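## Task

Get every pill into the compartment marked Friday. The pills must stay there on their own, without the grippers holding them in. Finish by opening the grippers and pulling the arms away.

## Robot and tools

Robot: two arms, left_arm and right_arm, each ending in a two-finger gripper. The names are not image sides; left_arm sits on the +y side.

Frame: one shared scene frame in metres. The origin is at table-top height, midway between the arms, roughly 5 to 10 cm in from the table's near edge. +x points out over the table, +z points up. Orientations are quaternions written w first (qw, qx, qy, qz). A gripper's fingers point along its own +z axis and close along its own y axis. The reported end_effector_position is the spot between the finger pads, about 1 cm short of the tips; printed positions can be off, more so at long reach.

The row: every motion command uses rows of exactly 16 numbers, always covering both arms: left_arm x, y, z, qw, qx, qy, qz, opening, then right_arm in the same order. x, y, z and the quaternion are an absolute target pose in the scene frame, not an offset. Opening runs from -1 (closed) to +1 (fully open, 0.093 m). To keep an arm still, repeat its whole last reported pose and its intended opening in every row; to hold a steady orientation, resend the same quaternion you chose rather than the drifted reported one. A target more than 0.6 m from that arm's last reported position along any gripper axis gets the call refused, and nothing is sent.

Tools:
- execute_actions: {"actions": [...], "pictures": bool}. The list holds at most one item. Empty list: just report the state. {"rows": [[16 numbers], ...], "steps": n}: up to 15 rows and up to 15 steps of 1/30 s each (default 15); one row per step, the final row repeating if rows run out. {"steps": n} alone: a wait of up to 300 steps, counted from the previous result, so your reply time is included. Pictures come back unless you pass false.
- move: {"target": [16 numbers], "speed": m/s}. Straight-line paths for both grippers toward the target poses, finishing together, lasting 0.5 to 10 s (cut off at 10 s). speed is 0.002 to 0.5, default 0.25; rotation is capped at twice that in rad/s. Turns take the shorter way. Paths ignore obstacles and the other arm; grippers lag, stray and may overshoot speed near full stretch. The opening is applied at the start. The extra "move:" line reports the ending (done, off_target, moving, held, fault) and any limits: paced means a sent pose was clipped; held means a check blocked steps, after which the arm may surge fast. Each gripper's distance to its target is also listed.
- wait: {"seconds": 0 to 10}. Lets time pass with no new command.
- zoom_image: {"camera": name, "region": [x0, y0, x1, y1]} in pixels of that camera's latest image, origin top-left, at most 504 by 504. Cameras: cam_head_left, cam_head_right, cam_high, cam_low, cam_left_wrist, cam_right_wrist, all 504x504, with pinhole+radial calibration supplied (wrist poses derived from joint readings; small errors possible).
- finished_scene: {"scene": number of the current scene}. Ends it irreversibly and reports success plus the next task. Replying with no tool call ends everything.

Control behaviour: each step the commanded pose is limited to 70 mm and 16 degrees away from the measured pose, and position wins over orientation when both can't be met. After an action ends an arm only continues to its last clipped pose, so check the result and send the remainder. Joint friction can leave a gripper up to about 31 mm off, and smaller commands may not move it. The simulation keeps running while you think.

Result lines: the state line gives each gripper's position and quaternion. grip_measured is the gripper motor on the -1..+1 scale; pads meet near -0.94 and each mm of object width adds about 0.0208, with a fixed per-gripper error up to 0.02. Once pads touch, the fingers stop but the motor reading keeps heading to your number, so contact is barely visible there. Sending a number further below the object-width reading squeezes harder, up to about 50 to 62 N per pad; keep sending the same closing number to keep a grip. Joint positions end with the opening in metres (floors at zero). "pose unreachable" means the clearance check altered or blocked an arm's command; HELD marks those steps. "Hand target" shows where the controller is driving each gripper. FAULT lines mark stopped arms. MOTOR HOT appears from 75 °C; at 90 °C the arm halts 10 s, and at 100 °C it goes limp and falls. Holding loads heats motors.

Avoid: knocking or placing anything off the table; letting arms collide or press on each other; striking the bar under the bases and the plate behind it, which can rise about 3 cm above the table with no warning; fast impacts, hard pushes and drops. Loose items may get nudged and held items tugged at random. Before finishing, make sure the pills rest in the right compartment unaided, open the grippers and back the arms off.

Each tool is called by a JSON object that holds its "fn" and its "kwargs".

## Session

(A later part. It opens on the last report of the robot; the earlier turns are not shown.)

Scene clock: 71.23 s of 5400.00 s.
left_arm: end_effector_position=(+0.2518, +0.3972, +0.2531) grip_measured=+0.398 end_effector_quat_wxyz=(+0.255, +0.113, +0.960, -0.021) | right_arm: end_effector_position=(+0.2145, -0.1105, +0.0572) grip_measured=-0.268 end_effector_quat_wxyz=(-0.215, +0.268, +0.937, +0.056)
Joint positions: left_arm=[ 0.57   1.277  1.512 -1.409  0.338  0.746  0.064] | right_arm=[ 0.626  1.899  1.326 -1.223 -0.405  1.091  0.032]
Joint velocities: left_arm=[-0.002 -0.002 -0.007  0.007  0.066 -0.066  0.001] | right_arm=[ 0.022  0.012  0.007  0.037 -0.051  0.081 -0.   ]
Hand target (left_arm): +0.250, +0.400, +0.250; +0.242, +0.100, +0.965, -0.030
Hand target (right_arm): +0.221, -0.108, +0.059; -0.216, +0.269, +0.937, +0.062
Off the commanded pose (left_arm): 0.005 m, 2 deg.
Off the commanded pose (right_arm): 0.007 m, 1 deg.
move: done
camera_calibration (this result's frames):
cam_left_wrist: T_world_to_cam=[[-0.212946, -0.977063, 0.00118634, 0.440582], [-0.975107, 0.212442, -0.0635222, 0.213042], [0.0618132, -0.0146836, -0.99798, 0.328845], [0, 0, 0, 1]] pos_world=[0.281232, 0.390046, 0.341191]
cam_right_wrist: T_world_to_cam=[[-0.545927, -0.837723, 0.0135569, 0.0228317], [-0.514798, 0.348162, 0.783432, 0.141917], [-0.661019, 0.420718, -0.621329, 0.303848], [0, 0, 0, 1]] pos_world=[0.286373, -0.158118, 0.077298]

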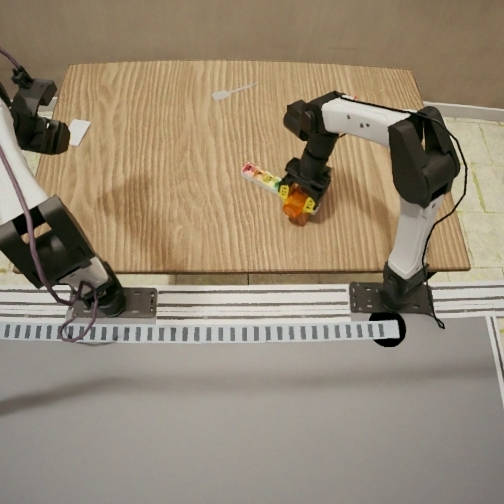

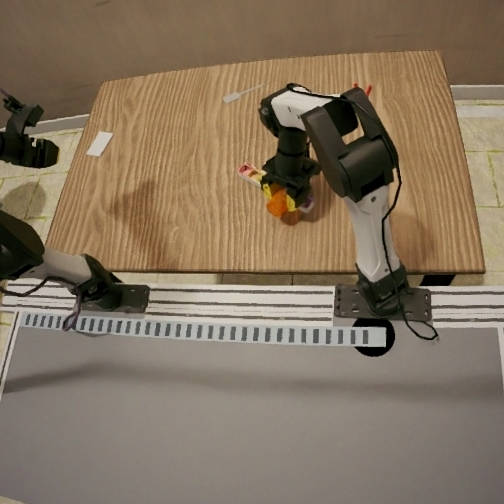

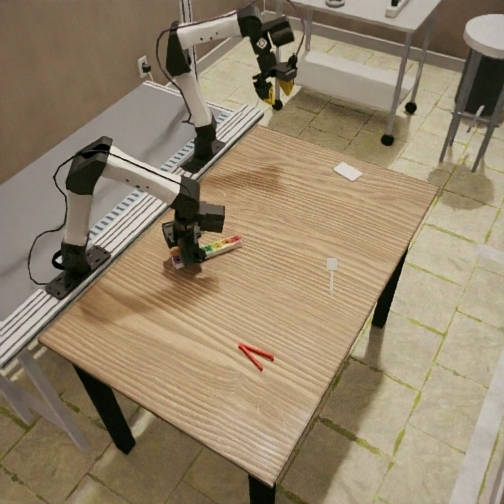

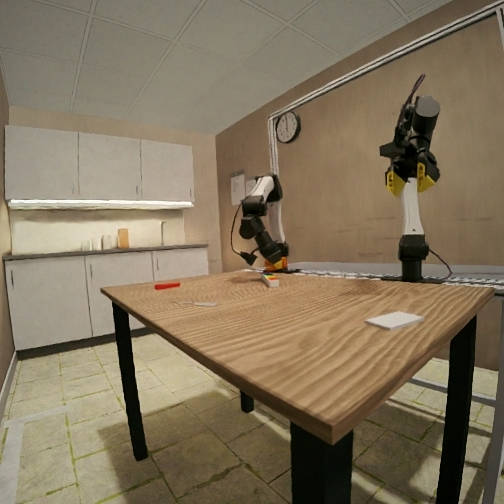

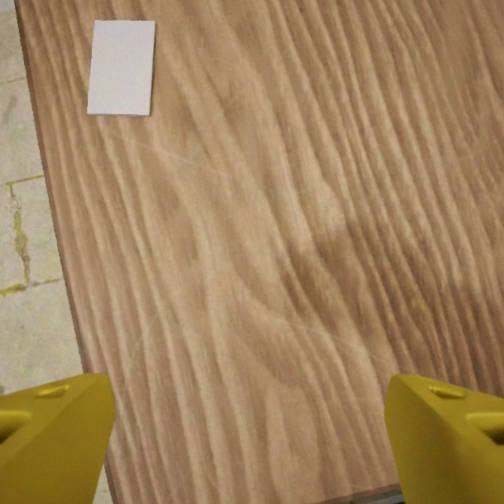

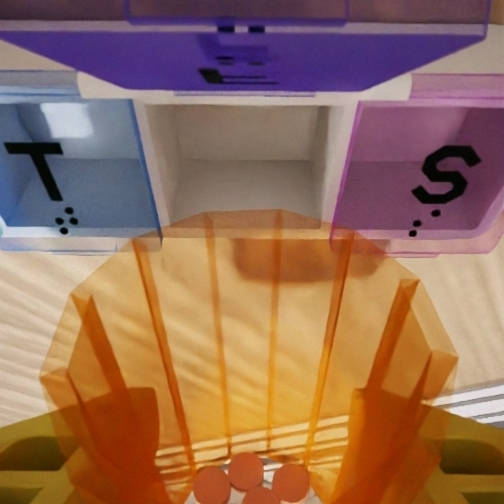

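θ=214.

{"fn": "move", "kwargs": {"target": [0.25,0.40,0.25,0.24,0.1,0.96,-0.03,0.4,0.223,-0.109,0.063,-0.281,0.264,0.919,0.081,-0.3], "speed": 0.02}}

Scene clock: 75.33 s of 5400.00 s.
left_arm: end_effector_position=(+0.2518, +0.3972, +0.2531) grip_measured=+0.398 end_effector_quat_wxyz=(+0.255, +0.113, +0.960, -0.021) | right_arm: end_effector_position=(+0.2167, -0.1111, +0.0615) grip_measured=-0.268 end_effector_quat_wxyz=(-0.280, +0.264, +0.920, +0.074)
Joint positions: left_arm=[ 0.57   1.277  1.512 -1.409  0.338  0.746  0.064] | right_arm=[ 0.566  1.978  1.395 -1.323 -0.508  0.992  0.032]
Joint velocities: left_arm=[-0.012  0.007 -0.007 -0.022 -0.051 -0.066 -0.001] | right_arm=[-0.017  0.007  0.012  0.007 -0.037 -0.081 -0.001]
Hand target (left_arm): +0.250, +0.400, +0.250; +0.242, +0.100, +0.965, -0.030
Hand target (right_arm): +0.223, -0.109, +0.063; -0.281, +0.264, +0.919, +0.081
Off the commanded pose (left_arm): 0.005 m, 2 deg.
Off the commanded pose (right_arm): 0.007 m, 1 deg.
move: done
camera_calibration (this result's frames):
cam_left_wrist: T_world_to_cam=[[-0.212946, -0.977063, 0.00118634, 0.440582], [-0.975107, 0.212442, -0.0635222, 0.213042], [0.0618132, -0.0146836, -0.99798, 0.328845], [0, 0, 0, 1]] pos_world=[0.281232, 0.390046, 0.341191]
cam_right_wrist: T_world_to_cam=[[-0.544794, -0.838341, 0.0196117, 0.0227115], [-0.415209, 0.289994, 0.862267, 0.107032], [-0.728561, 0.461615, -0.506074, 0.320348], [0, 0, 0, 1]] pos_world=[0.290207, -0.159876, 0.0693844]

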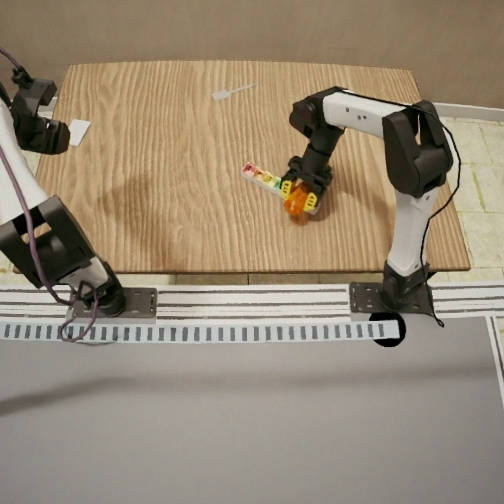

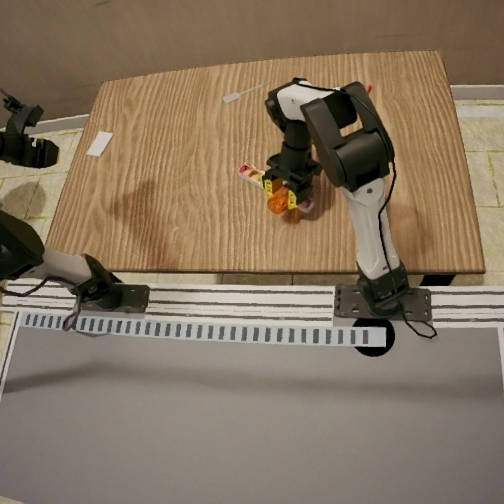

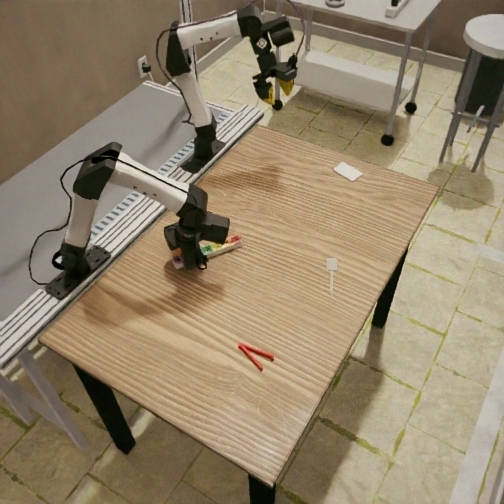

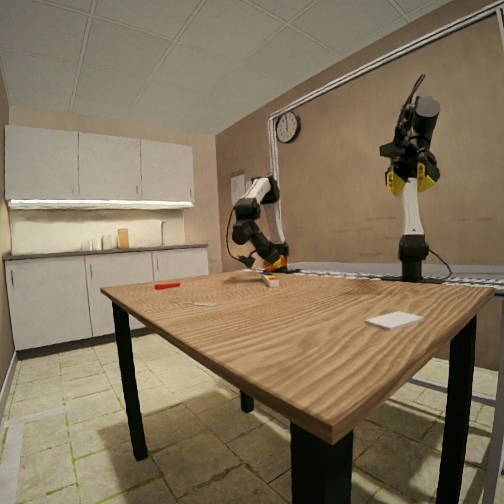

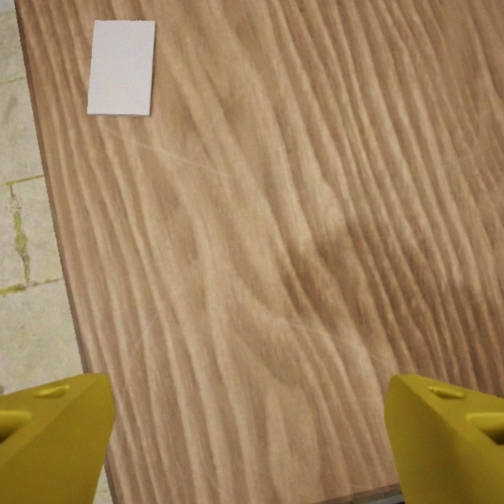

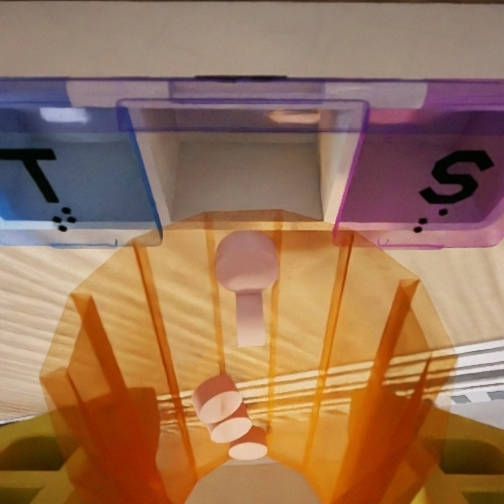

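θ=221.

{"fn": "move", "kwargs": {"target": [0.25,0.40,0.25,0.24,0.1,0.96,-0.03,0.4,0.228,-0.112,0.067,-0.337,0.258,0.900,0.097,-0.3], "speed": 0.015}}

Scene clock: 80.10 s of 5400.00 s.
left_arm: end_effector_position=(+0.2518, +0.3972, +0.2531) grip_measured=+0.398 end_effector_quat_wxyz=(+0.255, +0.113, +0.960, -0.021) | right_arm: end_effector_position=(+0.2219, -0.1136, +0.0658) grip_measured=-0.268 end_effector_quat_wxyz=(-0.336, +0.257, +0.902, +0.090)
Joint positions: left_arm=[ 0.57   1.277  1.512 -1.409  0.338  0.746  0.064] | right_arm=[ 0.511  2.064  1.473 -1.432 -0.586  0.885  0.032]
Joint velocities: left_arm=[ 0.017  0.002  0.002 -0.022  0.037  0.022 -0.001] | right_arm=[-0.007 -0.007 -0.012  0.037  0.022  0.022 -0.001]
Hand target (left_arm): +0.250, +0.400, +0.250; +0.242, +0.100, +0.965, -0.030
Hand target (right_arm): +0.228, -0.112, +0.068; -0.337, +0.258, +0.900, +0.097
Off the commanded pose (left_arm): 0.005 m, 2 deg.
Off the commanded pose (right_arm): 0.006 m, 1 deg.
move: done
camera_calibration (this result's frames):
cam_left_wrist: T_world_to_cam=[[-0.212946, -0.977063, 0.00118634, 0.440582], [-0.975107, 0.212442, -0.0635222, 0.213042], [0.0618132, -0.0146836, -0.99798, 0.328845], [0, 0, 0, 1]] pos_world=[0.281232, 0.390046, 0.341191]
cam_right_wrist: T_world_to_cam=[[-0.541776, -0.840254, 0.0212895, 0.0224505], [-0.32267, 0.231304, 0.917814, 0.0752866], [-0.776121, 0.49038, -0.396439, 0.334157], [0, 0, 0, 1]] pos_world=[0.295802, -0.162414, 0.0628962]

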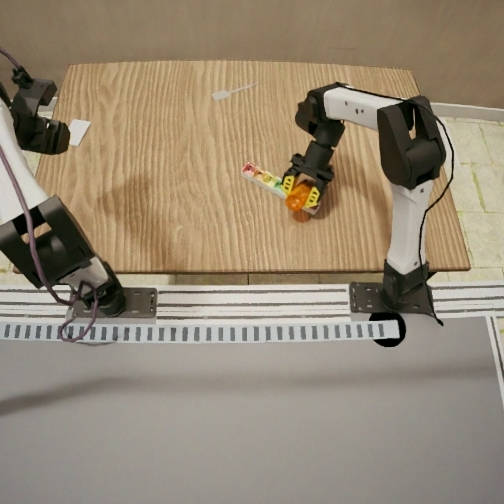

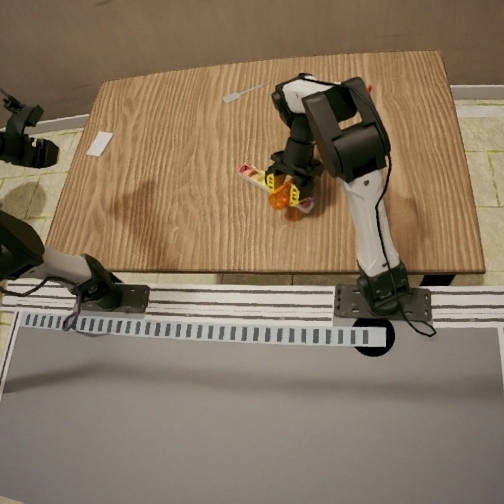

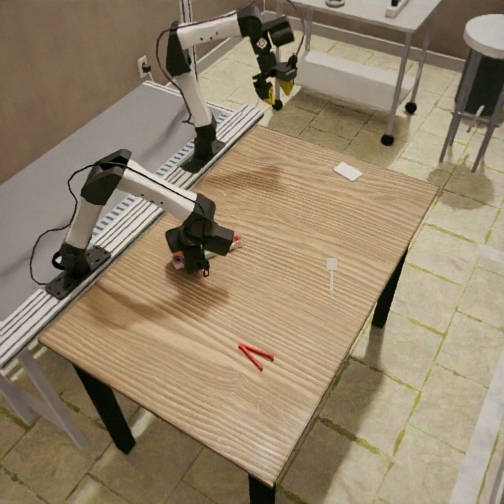

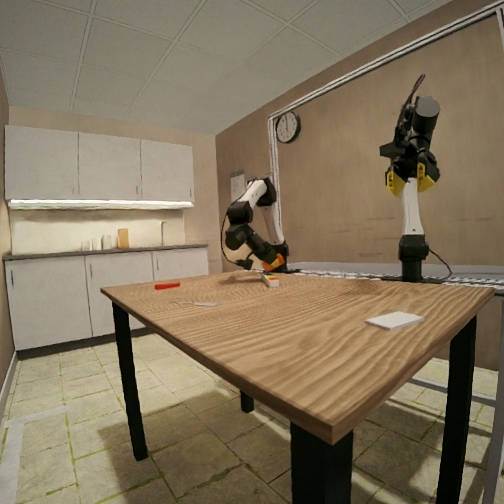

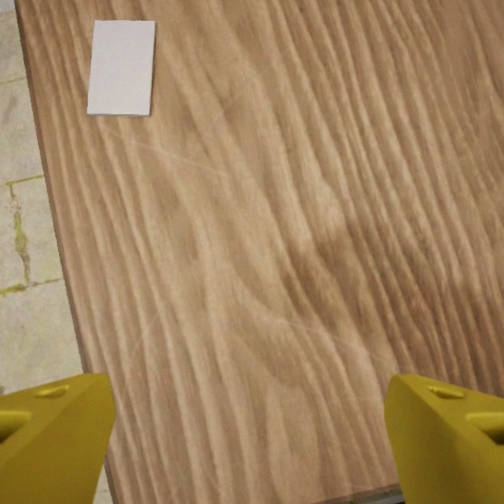

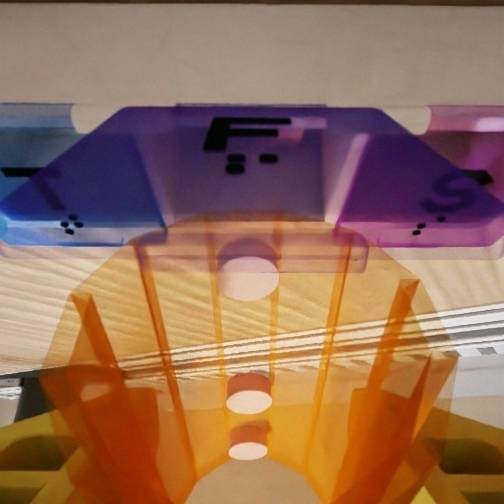

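θ=228.

{"fn": "move", "kwargs": {"target": [0.25,0.40,0.25,0.24,0.1,0.96,-0.03,0.4,0.232,-0.1145,0.070,-0.391,0.252,0.878,0.112,-0.3], "speed": 0.015}}

Scene clock: 84.83 s of 5400.00 s.
left_arm: end_effector_position=(+0.2518, +0.3972, +0.2531) grip_measured=+0.398 end_effector_quat_wxyz=(+0.255, +0.113, +0.960, -0.021) | right_arm: end_effector_position=(+0.2259, -0.1158, +0.0689) grip_measured=-0.268 end_effector_quat_wxyz=(-0.391, +0.251, +0.879, +0.104)
Joint positions: left_arm=[ 0.57   1.277  1.512 -1.409  0.338  0.746  0.064] | right_arm=[ 0.467  2.155  1.547 -1.545 -0.653  0.778  0.032]
Joint velocities: left_arm=[-0.012 -0.002 -0.037 -0.022 -0.066  0.007  0.   ] | right_arm=[ 0.002 -0.017 -0.002 -0.037 -0.022 -0.066 -0.001]
Hand target (left_arm): +0.250, +0.400, +0.250; +0.242, +0.100, +0.965, -0.030
Hand target (right_arm): +0.232, -0.114, +0.070; -0.391, +0.252, +0.878, +0.112
Off the commanded pose (left_arm): 0.005 m, 2 deg.
Off the commanded pose (right_arm): 0.006 m, 1 deg.
move: done
camera_calibration (this result's frames):
cam_left_wrist: T_world_to_cam=[[-0.212946, -0.977063, 0.00118634, 0.440582], [-0.975107, 0.212442, -0.0635222, 0.213042], [0.0618132, -0.0146836, -0.99798, 0.328845], [0, 0, 0, 1]] pos_world=[0.281232, 0.390046, 0.341191]
cam_right_wrist: T_world_to_cam=[[-0.539328, -0.84172, 0.0251723, 0.021746], [-0.224367, 0.172445, 0.959126, 0.042381], [-0.811656, 0.511635, -0.281858, 0.342134], [0, 0, 0, 1]] pos_world=[0.298932, -0.164052, 0.0552371]

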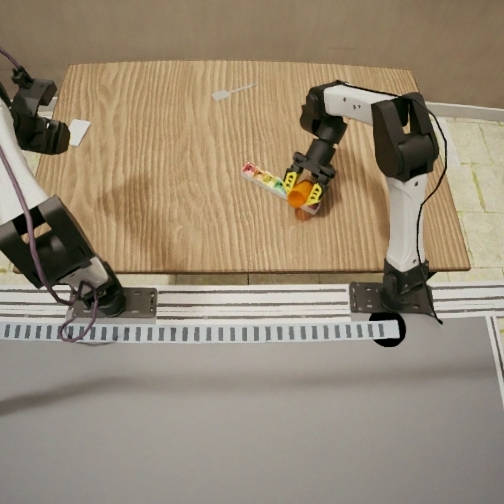

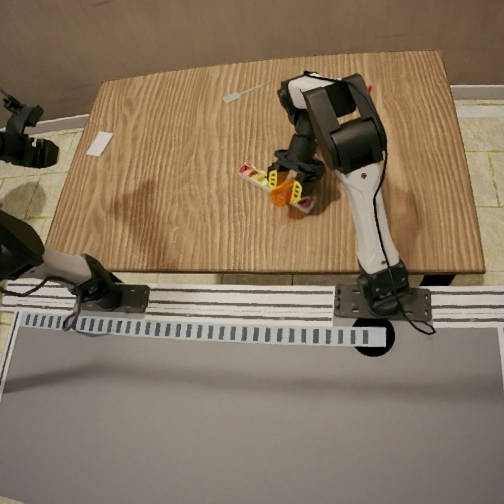

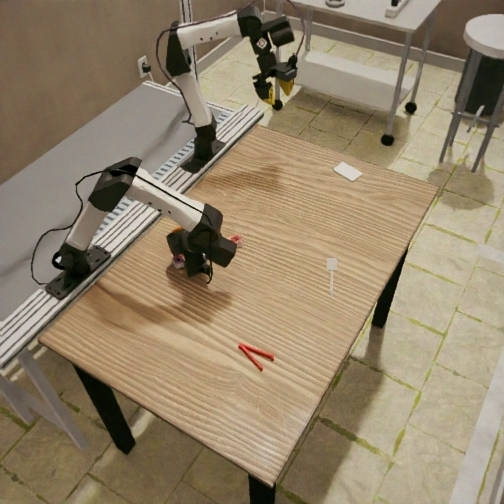

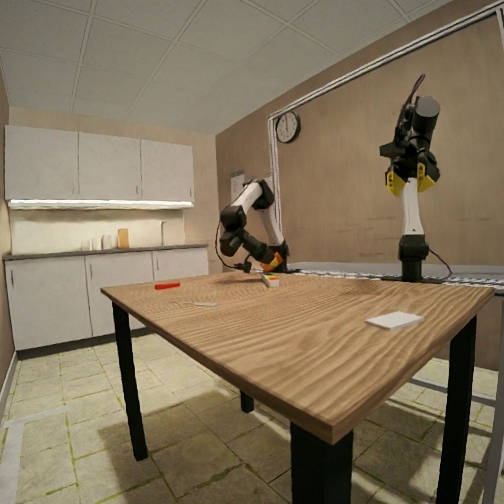

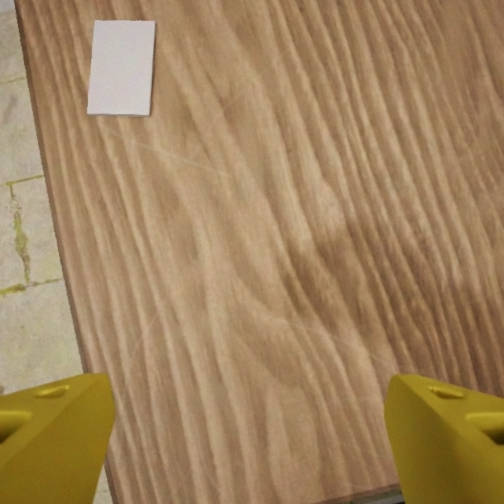

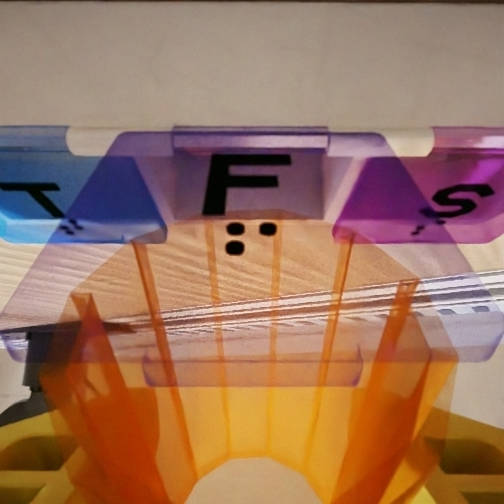

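{"fn": "move", "kwargs": {"target": [0.25,0.40,0.25,0.24,0.1,0.96,-0.03,0.4,0.21,-0.107,0.12,0.034,0.275,0.961,-0.010,-0.3], "speed": 0.12}}

{"fn": "zoom_image", "kwargs": {"camera": "cam_right_wrist", "region": [130,20,390,220]}}

Scene clock: 89.47 s of 5400.00 s.
left_arm: end_effector_position=(+0.2518, +0.3972, +0.2531) grip_measured=+0.398 end_effector_quat_wxyz=(+0.255, +0.113, +0.960, -0.021) | right_arm: end_effector_position=(+0.2117, -0.1074, +0.1179) grip_measured=-0.268 end_effector_quat_wxyz=(+0.030, +0.275, +0.961, -0.009)
Joint positions: left_arm=[ 0.57   1.277  1.512 -1.409  0.338  0.746  0.064] | right_arm=[ 0.89   1.683  1.384 -1.274  0.051  1.4    0.032]
Joint velocities: left_arm=[ 0.012 -0.002  0.002 -0.007  0.022  0.066 -0.001] | right_arm=[ 0.002 -0.002 -0.002  0.022 -0.095 -0.081  0.   ]
Hand target (left_arm): +0.250, +0.400, +0.250; +0.242, +0.100, +0.965, -0.030
Hand target (right_arm): +0.210, -0.110, +0.117; +0.036, +0.276, +0.960, -0.007
Off the commanded pose (left_arm): 0.005 m, 2 deg.
Off the commanded pose (right_arm): 0.003 m, 0 deg.
move: done
camera_calibration (this result's frames):
cam_left_wrist: T_world_to_cam=[[-0.212946, -0.977063, 0.00118634, 0.440582], [-0.975107, 0.212442, -0.0635222, 0.213042], [0.0618132, -0.0146836, -0.99798, 0.328845], [0, 0, 0, 1]] pos_world=[0.281232, 0.390046, 0.341191]
cam_right_wrist: T_world_to_cam=[[-0.548179, -0.836326, -0.00766503, 0.0262078], [-0.774986, 0.504484, 0.380648, 0.211232], [-0.314479, 0.214603, -0.924688, 0.278735], [0, 0, 0, 1]] pos_world=[0.265725, -0.144462, 0.177539]

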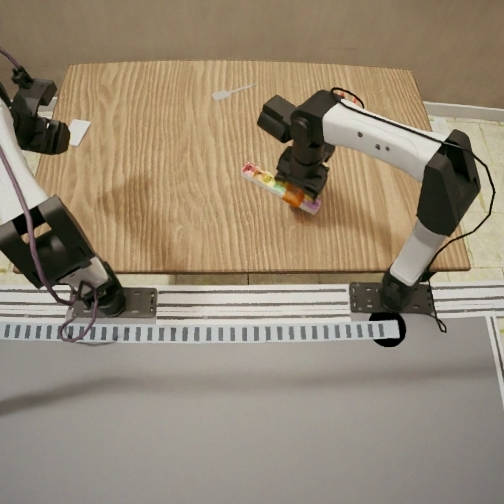

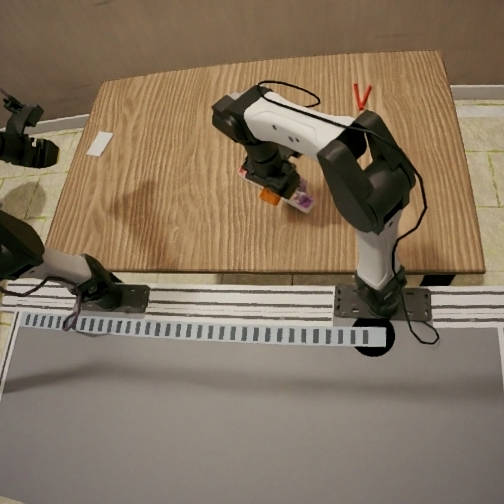

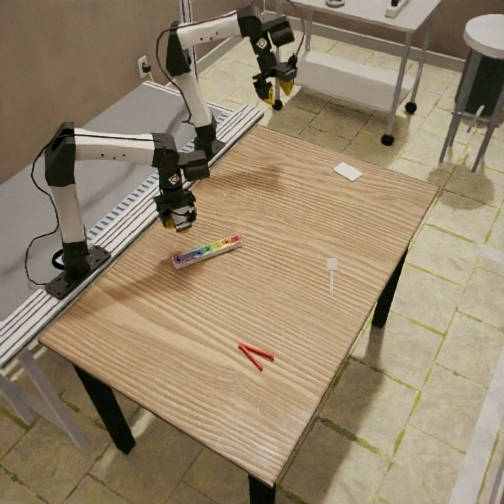

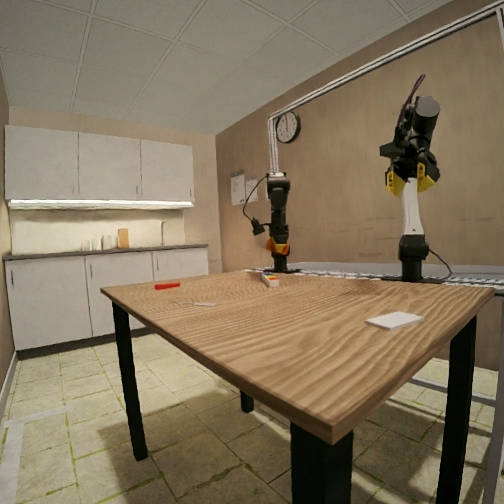

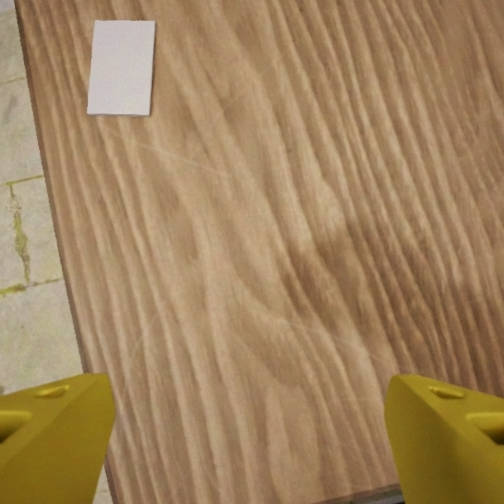

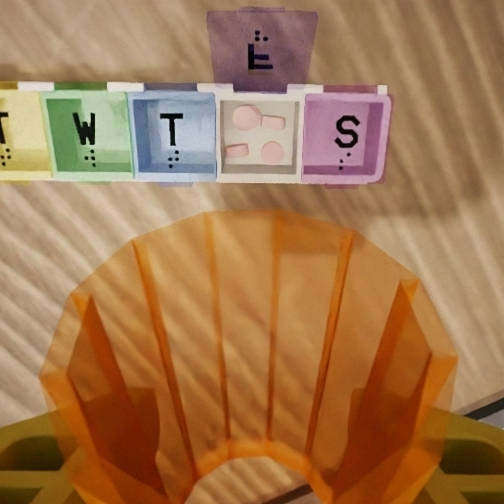

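Region (130, 20, 390, 220) of cam_right_wrist's 504x504 image, scaled by 1.938, with more detail than that image has; it fills the top 388 rows of this view, and the rest is white.

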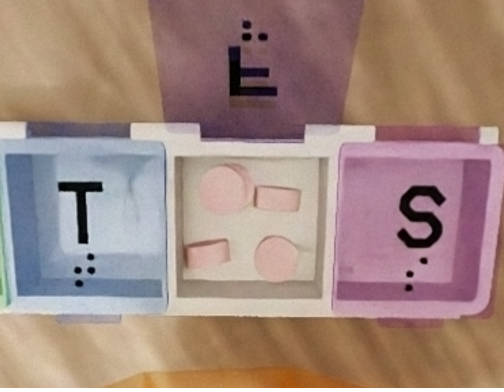

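{"fn": "move", "kwargs": {"target": [0.25,0.40,0.25,0.24,0.1,0.96,-0.03,0.4,0.40,-0.30,0.09,0.602,0,0.799,0,-0.3], "speed": 0.2}}

{"fn": "move", "kwargs": {"target": [0.25,0.40,0.25,0.24,0.1,0.96,-0.03,0.4,0.40,-0.30,0.038,0.602,0,0.799,0,-0.3], "speed": 0.04}}

Scene clock: 94.03 s of 5400.00 s.
left_arm: end_effector_position=(+0.2518, +0.3972, +0.2531) grip_measured=+0.398 end_effector_quat_wxyz=(+0.255, +0.113, +0.960, -0.021) | right_arm: end_effector_position=(+0.4094, -0.2910, +0.0982) grip_measured=-0.268 end_effector_quat_wxyz=(+0.610, +0.003, +0.793, +0.011)
Joint positions: left_arm=[ 0.57   1.277  1.512 -1.409  0.338  0.746  0.064] | right_arm=[0.182 1.646 0.392 0.976 0.115 0.052 0.032]
Joint velocities: left_arm=[-0.007  0.002 -0.002 -0.007 -0.066 -0.007 -0.   ] | right_arm=[-0.012 -0.002  0.007 -0.051  0.007  0.051 -0.001]
Hand target (left_arm): +0.250, +0.400, +0.250; +0.242, +0.100, +0.965, -0.030
Hand target (right_arm): +0.404, -0.293, +0.087; +0.601, +0.000, +0.799, +0.009
Off the commanded pose (left_arm): 0.005 m, 2 deg.
Off the commanded pose (right_arm): 0.015 m, 2 deg.
move: off_target (right_arm)
camera_calibration (this result's frames):
cam_left_wrist: T_world_to_cam=[[-0.212946, -0.977063, 0.00118634, 0.440582], [-0.975107, 0.212442, -0.0635222, 0.213042], [0.0618132, -0.0146836, -0.99798, 0.328845], [0, 0, 0, 1]] pos_world=[0.281232, 0.390046, 0.341191]
cam_right_wrist: T_world_to_cam=[[0.00931754, -0.998961, -0.044605, -0.291032], [-0.653934, 0.0276591, -0.756045, 0.387879], [0.756494, 0.0362133, -0.652998, -0.154967], [0, 0, 0, 1]] pos_world=[0.373591, -0.295846, 0.179079]

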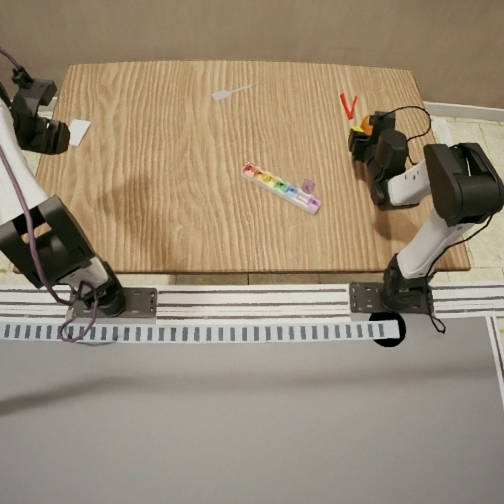

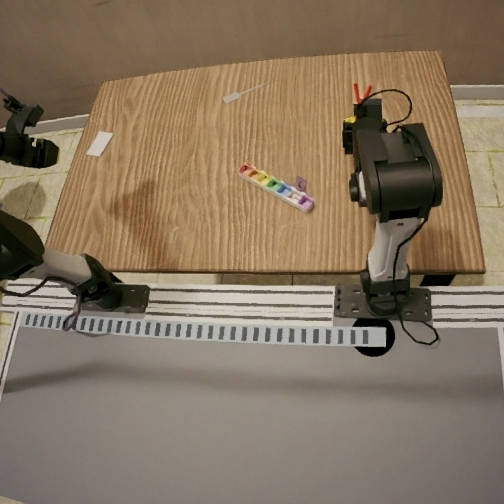

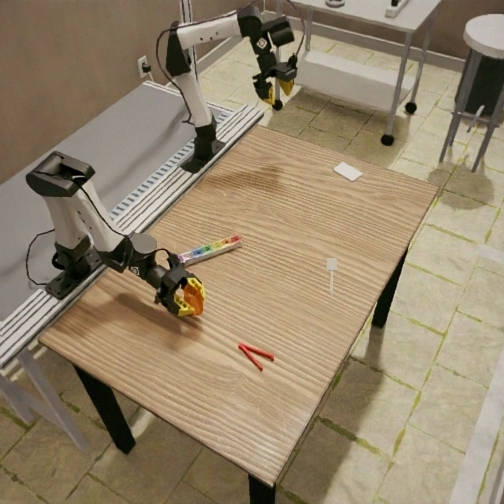

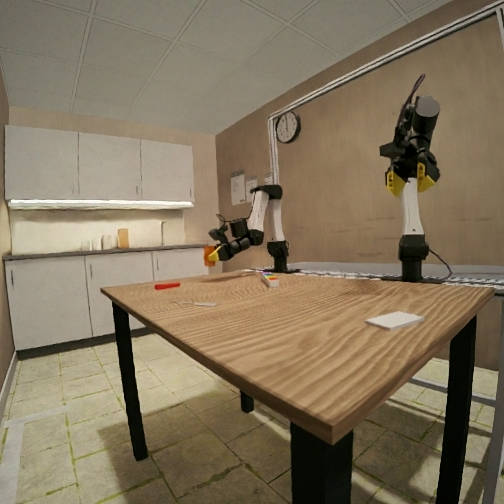

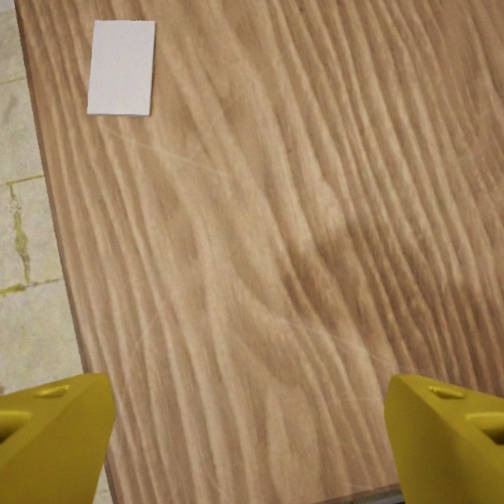

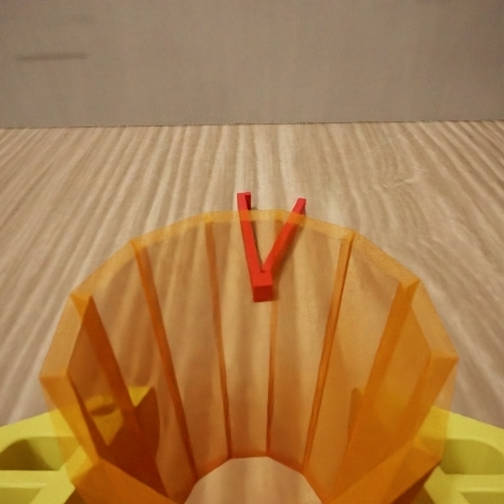

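Scene clock: 95.80 s of 5400.00 s.
left_arm: end_effector_position=(+0.2518, +0.3972, +0.2531) grip_measured=+0.398 end_effector_quat_wxyz=(+0.255, +0.113, +0.960, -0.021) | right_arm: end_effector_position=(+0.4065, -0.2976, +0.0437) grip_measured=-0.268 end_effector_quat_wxyz=(+0.604, +0.002, +0.797, +0.001)
Joint positions: left_arm=[ 0.57   1.277  1.512 -1.409  0.338  0.746  0.064] | right_arm=[0.166 1.954 0.347 1.315 0.114 0.036 0.032]
Joint velocities: left_arm=[-0.007  0.002  0.007 -0.037 -0.051 -0.022  0.001] | right_arm=[-0.007 -0.027  0.002  0.022 -0.095 -0.051 -0.001]
Hand target (left_arm): +0.250, +0.400, +0.250; +0.242, +0.100, +0.965, -0.030
Hand target (right_arm): +0.401, -0.300, +0.039; +0.601, +0.000, +0.799, +0.000
Off the commanded pose (left_arm): 0.005 m, 2 deg.
Off the commanded pose (right_arm): 0.009 m, 0 deg.
move: done
camera_calibration (this result's frames):
cam_left_wrist: T_world_to_cam=[[-0.212946, -0.977063, 0.00118634, 0.440582], [-0.975107, 0.212442, -0.0635222, 0.213042], [0.0618132, -0.0146836, -0.99798, 0.328845], [0, 0, 0, 1]] pos_world=[0.281232, 0.390046, 0.341191]
cam_right_wrist: T_world_to_cam=[[-0.00183764, -0.999603, -0.0281046, -0.296415], [-0.663613, 0.0222434, -0.747745, 0.346918], [0.748073, 0.0172765, -0.663391, -0.189856], [0, 0, 0, 1]] pos_world=[0.371701, -0.300734, 0.125126]

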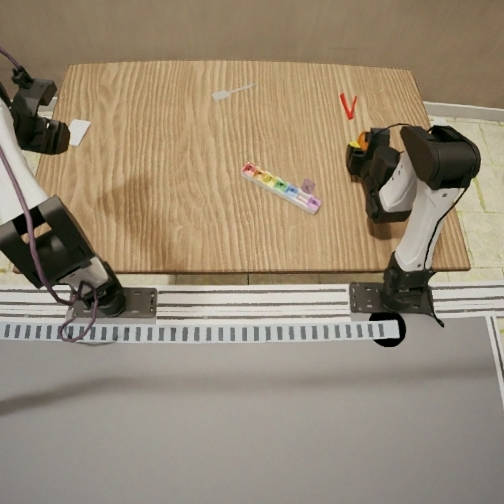

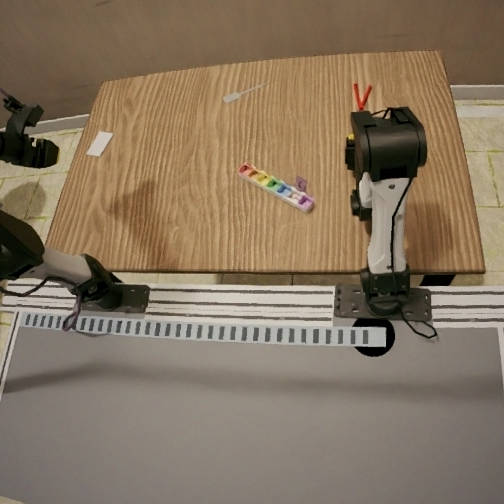

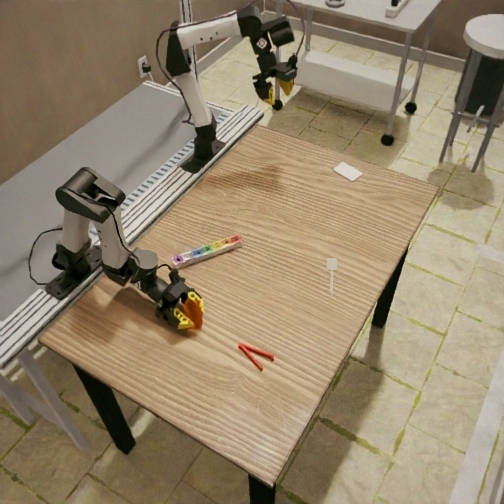

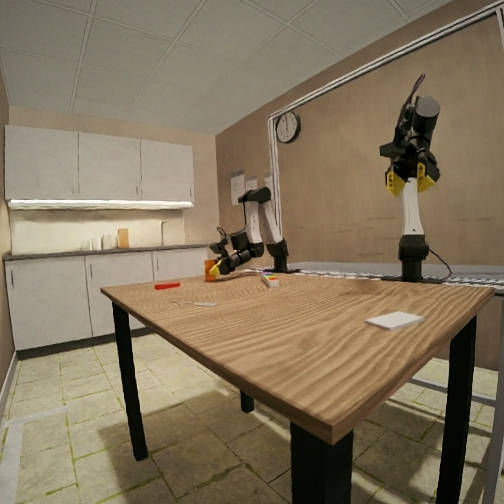

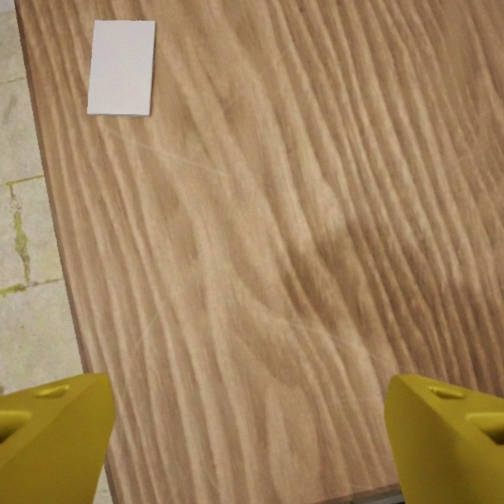

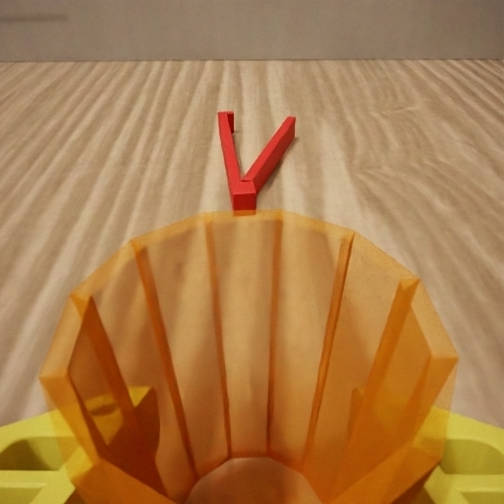

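{"fn": "move", "kwargs": {"target": [0.25,0.40,0.25,0.24,0.1,0.96,-0.03,0.4,0.40,-0.30,0.038,0.602,0,0.799,0,1], "speed": 0.04}}

{"fn": "move", "kwargs": {"target": [0.25,0.40,0.25,0.24,0.1,0.96,-0.03,0.4,0.33,-0.30,0.17,0.602,0,0.799,0,1], "speed": 0.15}}

{"fn": "zoom_image", "kwargs": {"camera": "cam_head_left", "region": [220,130,380,270]}}

Scene clock: 97.00 s of 5400.00 s.
left_arm: end_effector_position=(+0.2518, +0.3972, +0.2531) grip_measured=+0.398 end_effector_quat_wxyz=(+0.255, +0.113, +0.960, -0.021) | right_arm: end_effector_position=(+0.4079, -0.2974, +0.0487) grip_measured=+0.988 end_effector_quat_wxyz=(+0.613, +0.003, +0.790, +0.003)
Joint positions: left_arm=[ 0.57   1.277  1.512 -1.409  0.338  0.746  0.064] | right_arm=[0.166 1.954 0.347 1.337 0.114 0.035 0.093]
Joint velocities: left_arm=[-0.017 -0.012 -0.002  0.022 -0.022 -0.066  0.   ] | right_arm=[-0.012 -0.002 -0.007  0.037  0.022 -0.007 -0.001]
Hand target (left_arm): +0.250, +0.400, +0.250; +0.242, +0.100, +0.965, -0.030
Hand target (right_arm): +0.400, -0.300, +0.038; +0.602, +0.000, +0.799, +0.000
Off the commanded pose (left_arm): 0.005 m, 2 deg.
Off the commanded pose (right_arm): 0.014 m, 2 deg.
move: off_target (right_arm)
camera_calibration (this result's frames):
cam_left_wrist: T_world_to_cam=[[-0.212946, -0.977063, 0.00118634, 0.440582], [-0.975107, 0.212442, -0.0635222, 0.213042], [0.0618132, -0.0146836, -0.99798, 0.328845], [0, 0, 0, 1]] pos_world=[0.281232, 0.390046, 0.341191]
cam_right_wrist: T_world_to_cam=[[-0.000782952, -0.999538, -0.0303719, -0.296359], [-0.647621, 0.0236491, -0.761595, 0.346089], [0.761962, 0.0190732, -0.647341, -0.193471], [0, 0, 0, 1]] pos_world=[0.37132, -0.300717, 0.129337]

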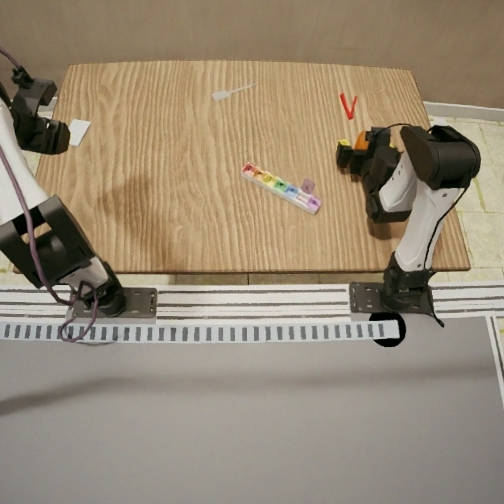

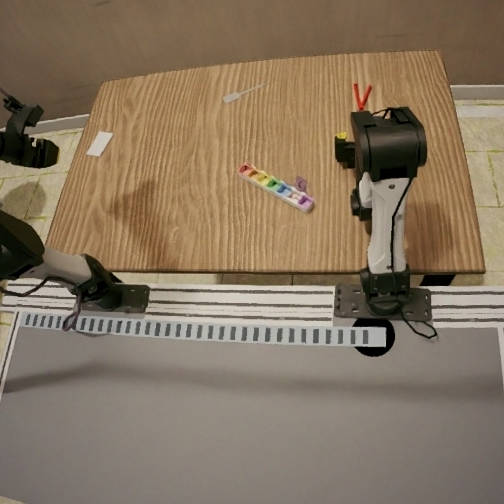

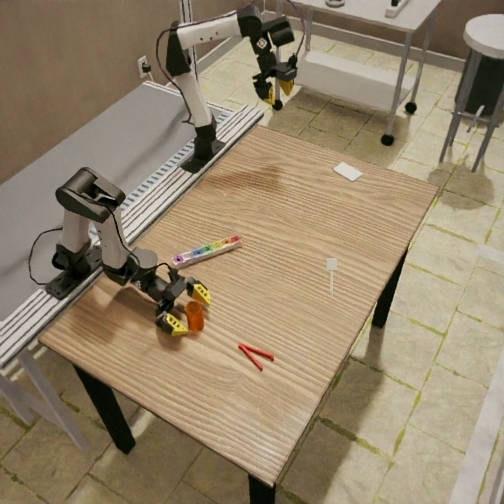

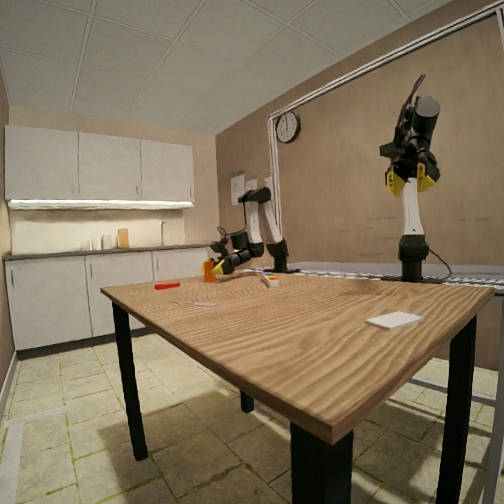

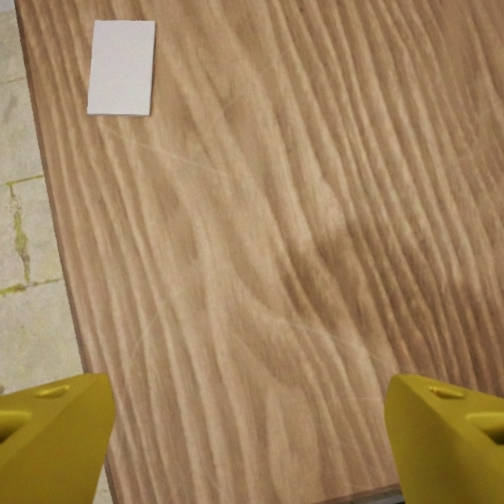

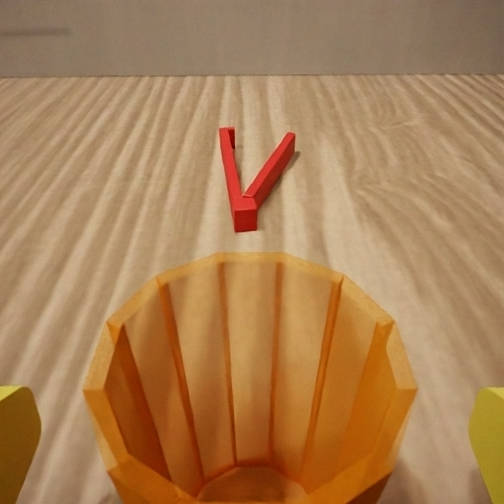

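Scene clock: 98.77 s of 5400.00 s.
left_arm: end_effector_position=(+0.2518, +0.3972, +0.2531) grip_measured=+0.398 end_effector_quat_wxyz=(+0.255, +0.113, +0.960, -0.021) | right_arm: end_effector_position=(+0.3255, -0.3032, +0.1525) grip_measured=+0.988 end_effector_quat_wxyz=(+0.589, -0.003, +0.808, -0.003)
Joint positions: left_arm=[ 0.57   1.277  1.512 -1.409  0.338  0.746  0.064] | right_arm=[0.191 0.913 0.3   0.28  0.139 0.035 0.093]
Joint velocities: left_arm=[-0.002  0.022  0.002  0.007 -0.007 -0.037  0.   ] | right_arm=[ 0.002  0.022 -0.002 -0.125 -0.022  0.037  0.   ]
Hand target (left_arm): +0.250, +0.400, +0.250; +0.242, +0.100, +0.965, -0.030
Hand target (right_arm): +0.329, -0.301, +0.168; +0.602, -0.000, +0.799, +0.000
Off the commanded pose (left_arm): 0.005 m, 2 deg.
Off the commanded pose (right_arm): 0.018 m, 2 deg.
move: off_target (right_arm)
camera_calibration (this result's frames):
cam_left_wrist: T_world_to_cam=[[-0.212946, -0.977063, 0.00118634, 0.440582], [-0.975107, 0.212442, -0.0635222, 0.213042], [0.0618132, -0.0146836, -0.99798, 0.328845], [0, 0, 0, 1]] pos_world=[0.281232, 0.390046, 0.341191]
cam_right_wrist: T_world_to_cam=[[-0.000329448, -0.999888, -0.0149671, -0.301671], [-0.692384, 0.0110272, -0.721445, 0.376572], [0.721529, 0.0101253, -0.69231, -0.0461155], [0, 0, 0, 1]] pos_world=[0.293907, -0.305323, 0.235235]

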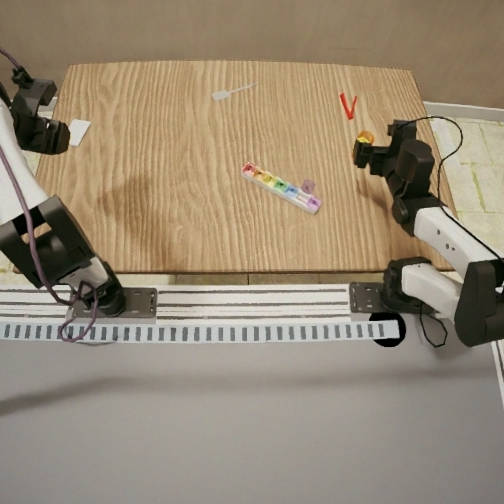

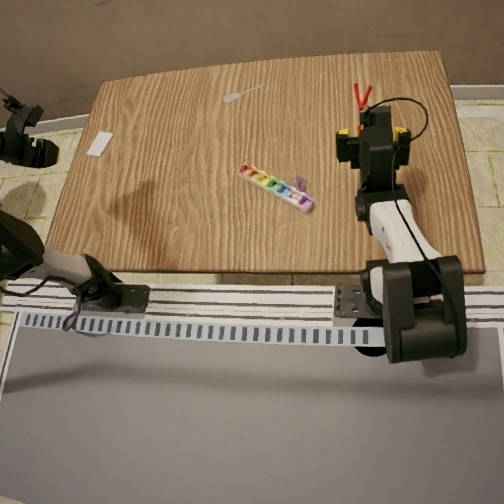

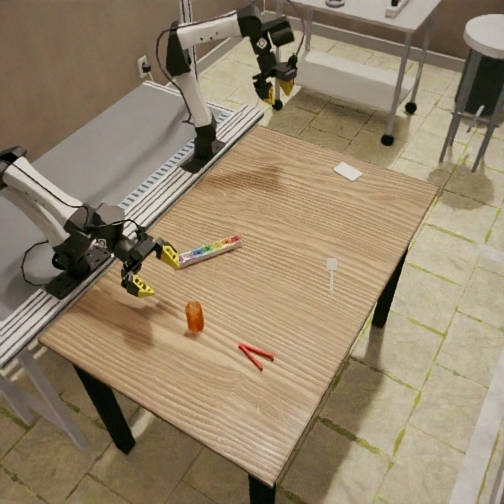

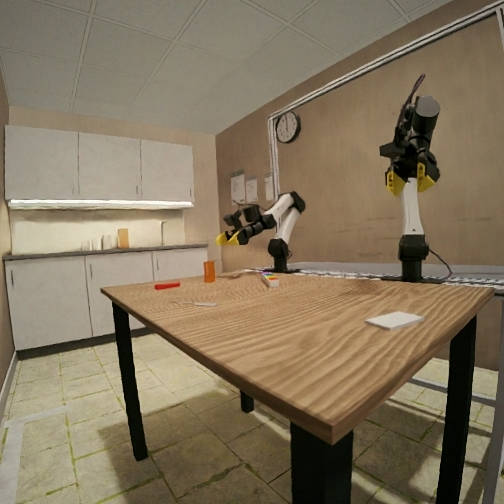

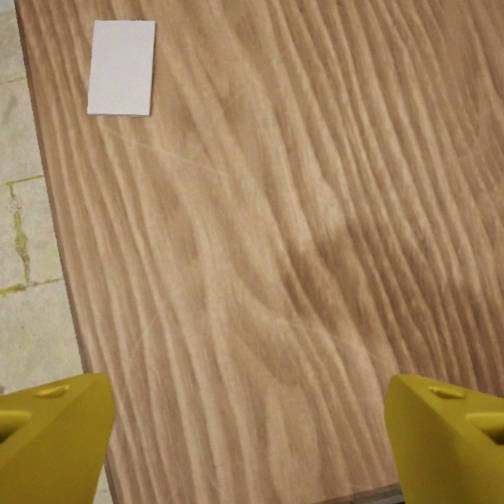

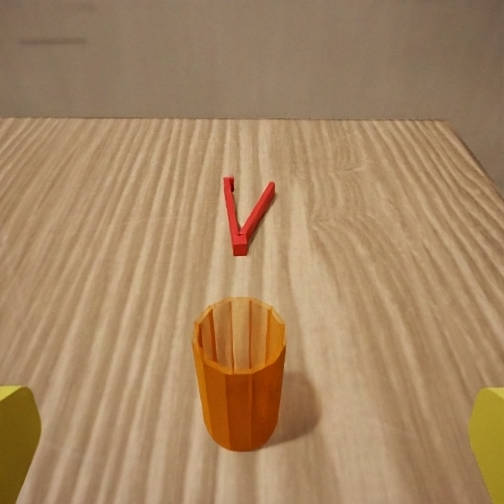

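Region (220, 130, 380, 270) of cam_head_left's 504x504 image, scaled by 3.150, with more detail than that image has; it fills the top 441 rows of this view, and the rest is white.

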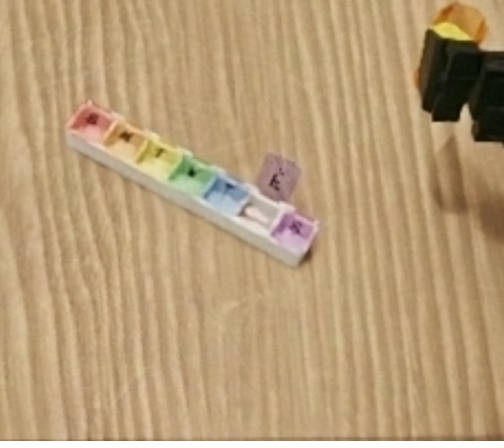

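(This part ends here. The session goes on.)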